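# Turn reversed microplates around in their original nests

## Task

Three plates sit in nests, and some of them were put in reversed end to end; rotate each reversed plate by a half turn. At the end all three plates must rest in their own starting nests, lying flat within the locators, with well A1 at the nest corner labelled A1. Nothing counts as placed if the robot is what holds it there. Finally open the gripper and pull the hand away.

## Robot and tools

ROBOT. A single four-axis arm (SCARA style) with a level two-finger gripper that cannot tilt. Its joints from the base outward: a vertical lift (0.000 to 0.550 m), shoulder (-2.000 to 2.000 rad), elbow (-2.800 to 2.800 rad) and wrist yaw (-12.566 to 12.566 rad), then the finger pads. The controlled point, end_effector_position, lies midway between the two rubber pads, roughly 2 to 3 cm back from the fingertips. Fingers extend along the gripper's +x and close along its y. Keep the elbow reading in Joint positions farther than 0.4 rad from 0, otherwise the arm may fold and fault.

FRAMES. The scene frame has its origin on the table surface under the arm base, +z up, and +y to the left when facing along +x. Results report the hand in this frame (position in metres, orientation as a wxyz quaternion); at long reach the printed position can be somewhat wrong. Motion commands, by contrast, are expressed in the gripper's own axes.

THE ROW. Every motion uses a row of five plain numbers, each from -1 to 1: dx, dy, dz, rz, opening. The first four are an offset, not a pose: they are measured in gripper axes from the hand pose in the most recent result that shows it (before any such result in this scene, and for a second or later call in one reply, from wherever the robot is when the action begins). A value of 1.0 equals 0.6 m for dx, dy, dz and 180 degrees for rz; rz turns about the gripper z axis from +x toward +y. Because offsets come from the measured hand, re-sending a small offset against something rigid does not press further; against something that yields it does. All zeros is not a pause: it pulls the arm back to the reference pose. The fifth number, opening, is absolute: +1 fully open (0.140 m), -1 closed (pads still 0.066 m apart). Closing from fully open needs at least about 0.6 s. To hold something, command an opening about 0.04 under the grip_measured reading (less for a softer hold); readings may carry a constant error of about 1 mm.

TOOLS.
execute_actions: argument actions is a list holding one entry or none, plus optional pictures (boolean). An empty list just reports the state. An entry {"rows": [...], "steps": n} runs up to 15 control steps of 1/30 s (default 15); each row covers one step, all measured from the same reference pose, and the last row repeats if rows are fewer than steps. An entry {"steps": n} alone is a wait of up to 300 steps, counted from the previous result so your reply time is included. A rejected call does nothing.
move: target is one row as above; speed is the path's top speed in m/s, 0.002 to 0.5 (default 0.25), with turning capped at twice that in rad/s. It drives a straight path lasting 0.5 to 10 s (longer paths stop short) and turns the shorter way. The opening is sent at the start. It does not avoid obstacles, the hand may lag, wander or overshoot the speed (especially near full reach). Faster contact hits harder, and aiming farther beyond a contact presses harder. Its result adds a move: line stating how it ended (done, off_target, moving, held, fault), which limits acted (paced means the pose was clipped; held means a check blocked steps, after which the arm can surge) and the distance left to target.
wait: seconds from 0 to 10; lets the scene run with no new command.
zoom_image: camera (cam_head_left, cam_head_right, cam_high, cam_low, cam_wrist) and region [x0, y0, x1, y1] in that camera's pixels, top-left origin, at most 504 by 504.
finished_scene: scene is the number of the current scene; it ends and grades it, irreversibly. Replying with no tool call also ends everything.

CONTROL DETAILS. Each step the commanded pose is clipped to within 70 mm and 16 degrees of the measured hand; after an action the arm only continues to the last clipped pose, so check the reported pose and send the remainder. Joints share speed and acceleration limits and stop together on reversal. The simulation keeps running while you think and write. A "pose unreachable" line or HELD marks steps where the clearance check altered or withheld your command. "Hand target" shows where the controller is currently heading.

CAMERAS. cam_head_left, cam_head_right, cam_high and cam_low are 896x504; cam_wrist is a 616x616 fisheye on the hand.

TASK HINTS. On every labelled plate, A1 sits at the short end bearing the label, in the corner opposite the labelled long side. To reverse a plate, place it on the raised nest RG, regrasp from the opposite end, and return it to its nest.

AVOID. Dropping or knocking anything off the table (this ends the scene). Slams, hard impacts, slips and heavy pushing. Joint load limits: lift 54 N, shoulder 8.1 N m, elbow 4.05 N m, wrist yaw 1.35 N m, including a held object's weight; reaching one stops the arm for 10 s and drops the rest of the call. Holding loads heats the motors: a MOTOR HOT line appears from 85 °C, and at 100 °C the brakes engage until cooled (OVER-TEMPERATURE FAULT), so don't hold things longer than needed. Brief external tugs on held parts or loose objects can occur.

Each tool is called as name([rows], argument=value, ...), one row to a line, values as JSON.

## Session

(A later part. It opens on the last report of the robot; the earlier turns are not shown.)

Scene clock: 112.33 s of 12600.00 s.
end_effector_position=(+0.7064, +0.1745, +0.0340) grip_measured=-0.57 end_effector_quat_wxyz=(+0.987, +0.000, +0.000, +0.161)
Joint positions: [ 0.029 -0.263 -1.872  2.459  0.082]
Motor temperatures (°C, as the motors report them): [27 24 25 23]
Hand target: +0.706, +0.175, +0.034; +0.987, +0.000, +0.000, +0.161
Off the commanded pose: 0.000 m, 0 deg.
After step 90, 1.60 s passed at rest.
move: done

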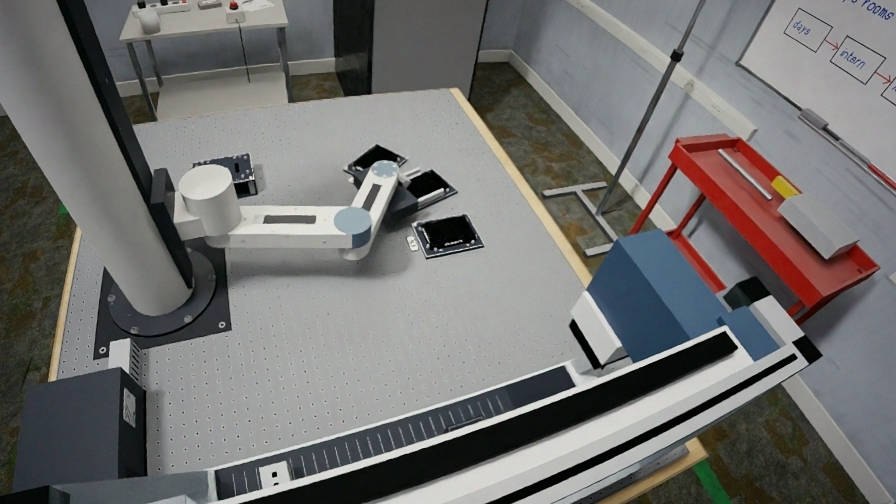

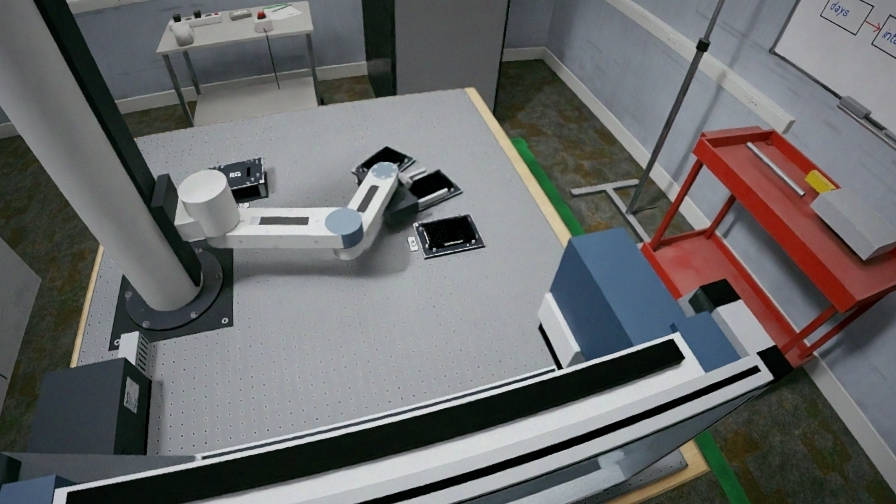

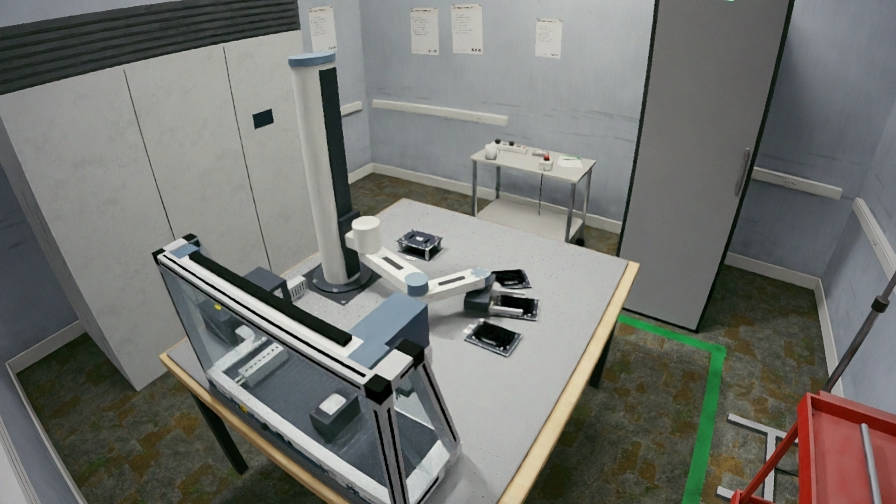

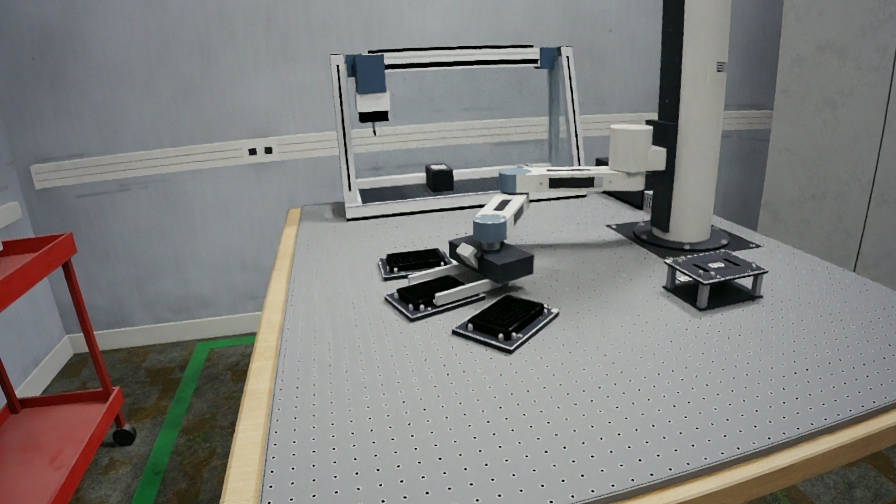

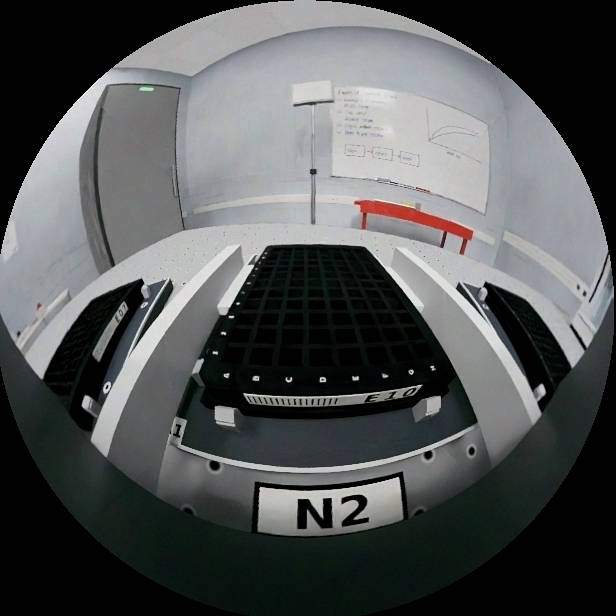

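execute_actions([
  {"rows":[[0,0,0,0,-0.2]],"steps":8},
], pictures=false)

move(target=[-0.1,0,0.22,0,-0.2], speed=0.3)

zoom_image(camera="cam_low", region=[360,230,580,360])

Scene clock: 115.70 s of 12600.00 s.
end_effector_position=(+0.7064, +0.1745, +0.0340) grip_measured=-0.20 end_effector_quat_wxyz=(+0.987, +0.000, +0.000, +0.161)
Joint positions: [ 0.029 -0.263 -1.872  2.459  0.096]
Motor temperatures (°C, as the motors report them): [27 24 25 23]
Hand target: +0.706, +0.175, +0.034; +0.987, +0.000, +0.000, +0.161
Off the commanded pose: 0.000 m, 0 deg.
Steps of this call (steps 1 to 90: nothing new was sent; then 0.10 s passed at rest; steps 91 to 98: all 8 steps of this action). Readings (end_effector_position):
91: (+0.7064, +0.1745, +0.0340)
92: (+0.7064, +0.1745, +0.0340)
94: (+0.7064, +0.1745, +0.0340)
98: the state above

Scene clock: 116.90 s of 12600.00 s.
end_effector_position=(+0.6495, +0.1554, +0.1660) grip_measured=-0.20 end_effector_quat_wxyz=(+0.987, +0.000, +0.000, +0.161)
Joint positions: [ 0.161 -0.417 -1.519  2.261  0.096]
Motor temperatures (°C, as the motors report them): [27 24 25 23]
Hand target: +0.650, +0.155, +0.166; +0.987, +0.000, +0.000, +0.161
Off the commanded pose: 0.000 m, 0 deg.
move: done

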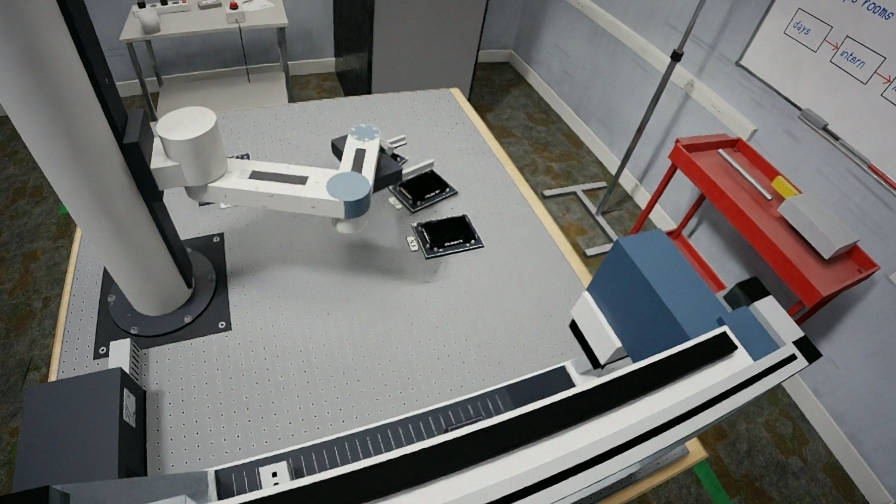

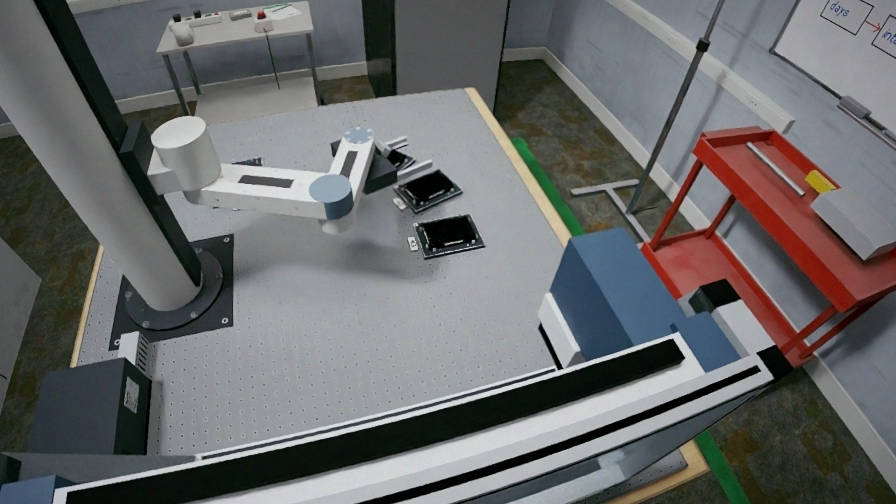

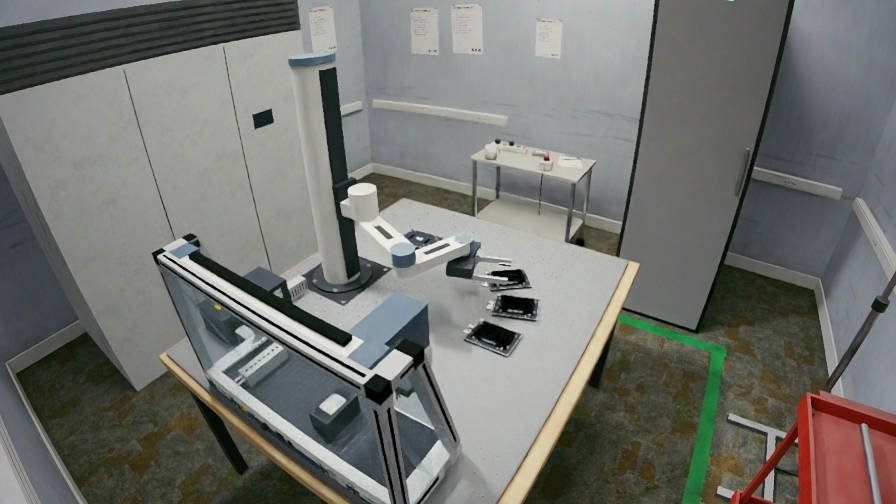

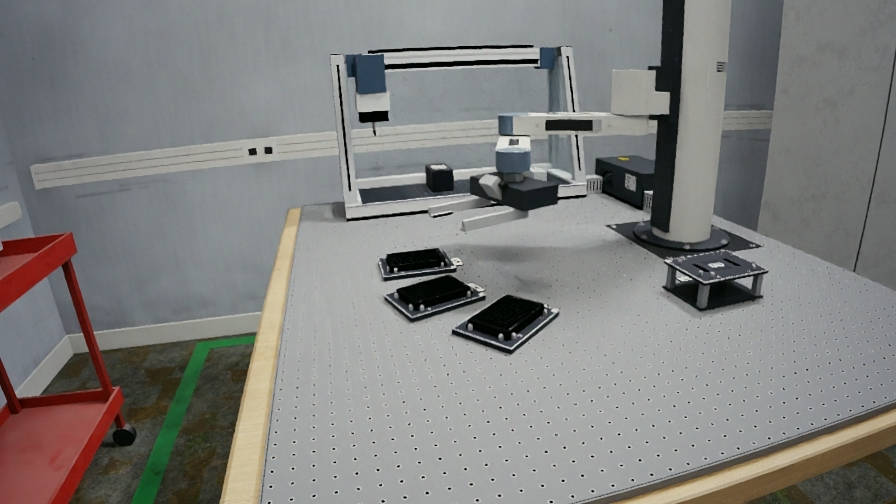

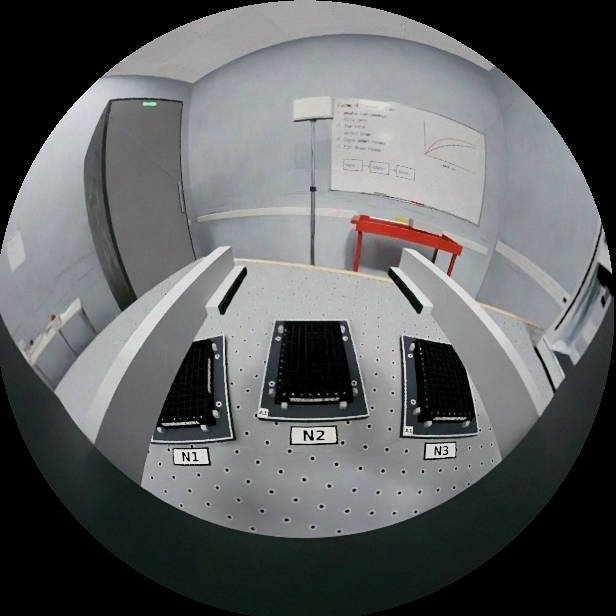

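Region (360, 230, 580, 360) of cam_low's 896x504 image, scaled by 2.291, with more detail than that image has; it fills the top 298 rows of this view, and the rest is white.

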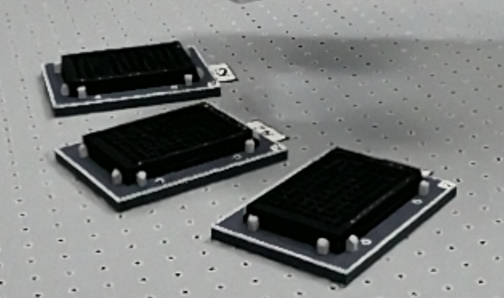

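finished_scene(scene=2)

The scene is finished: the task was done.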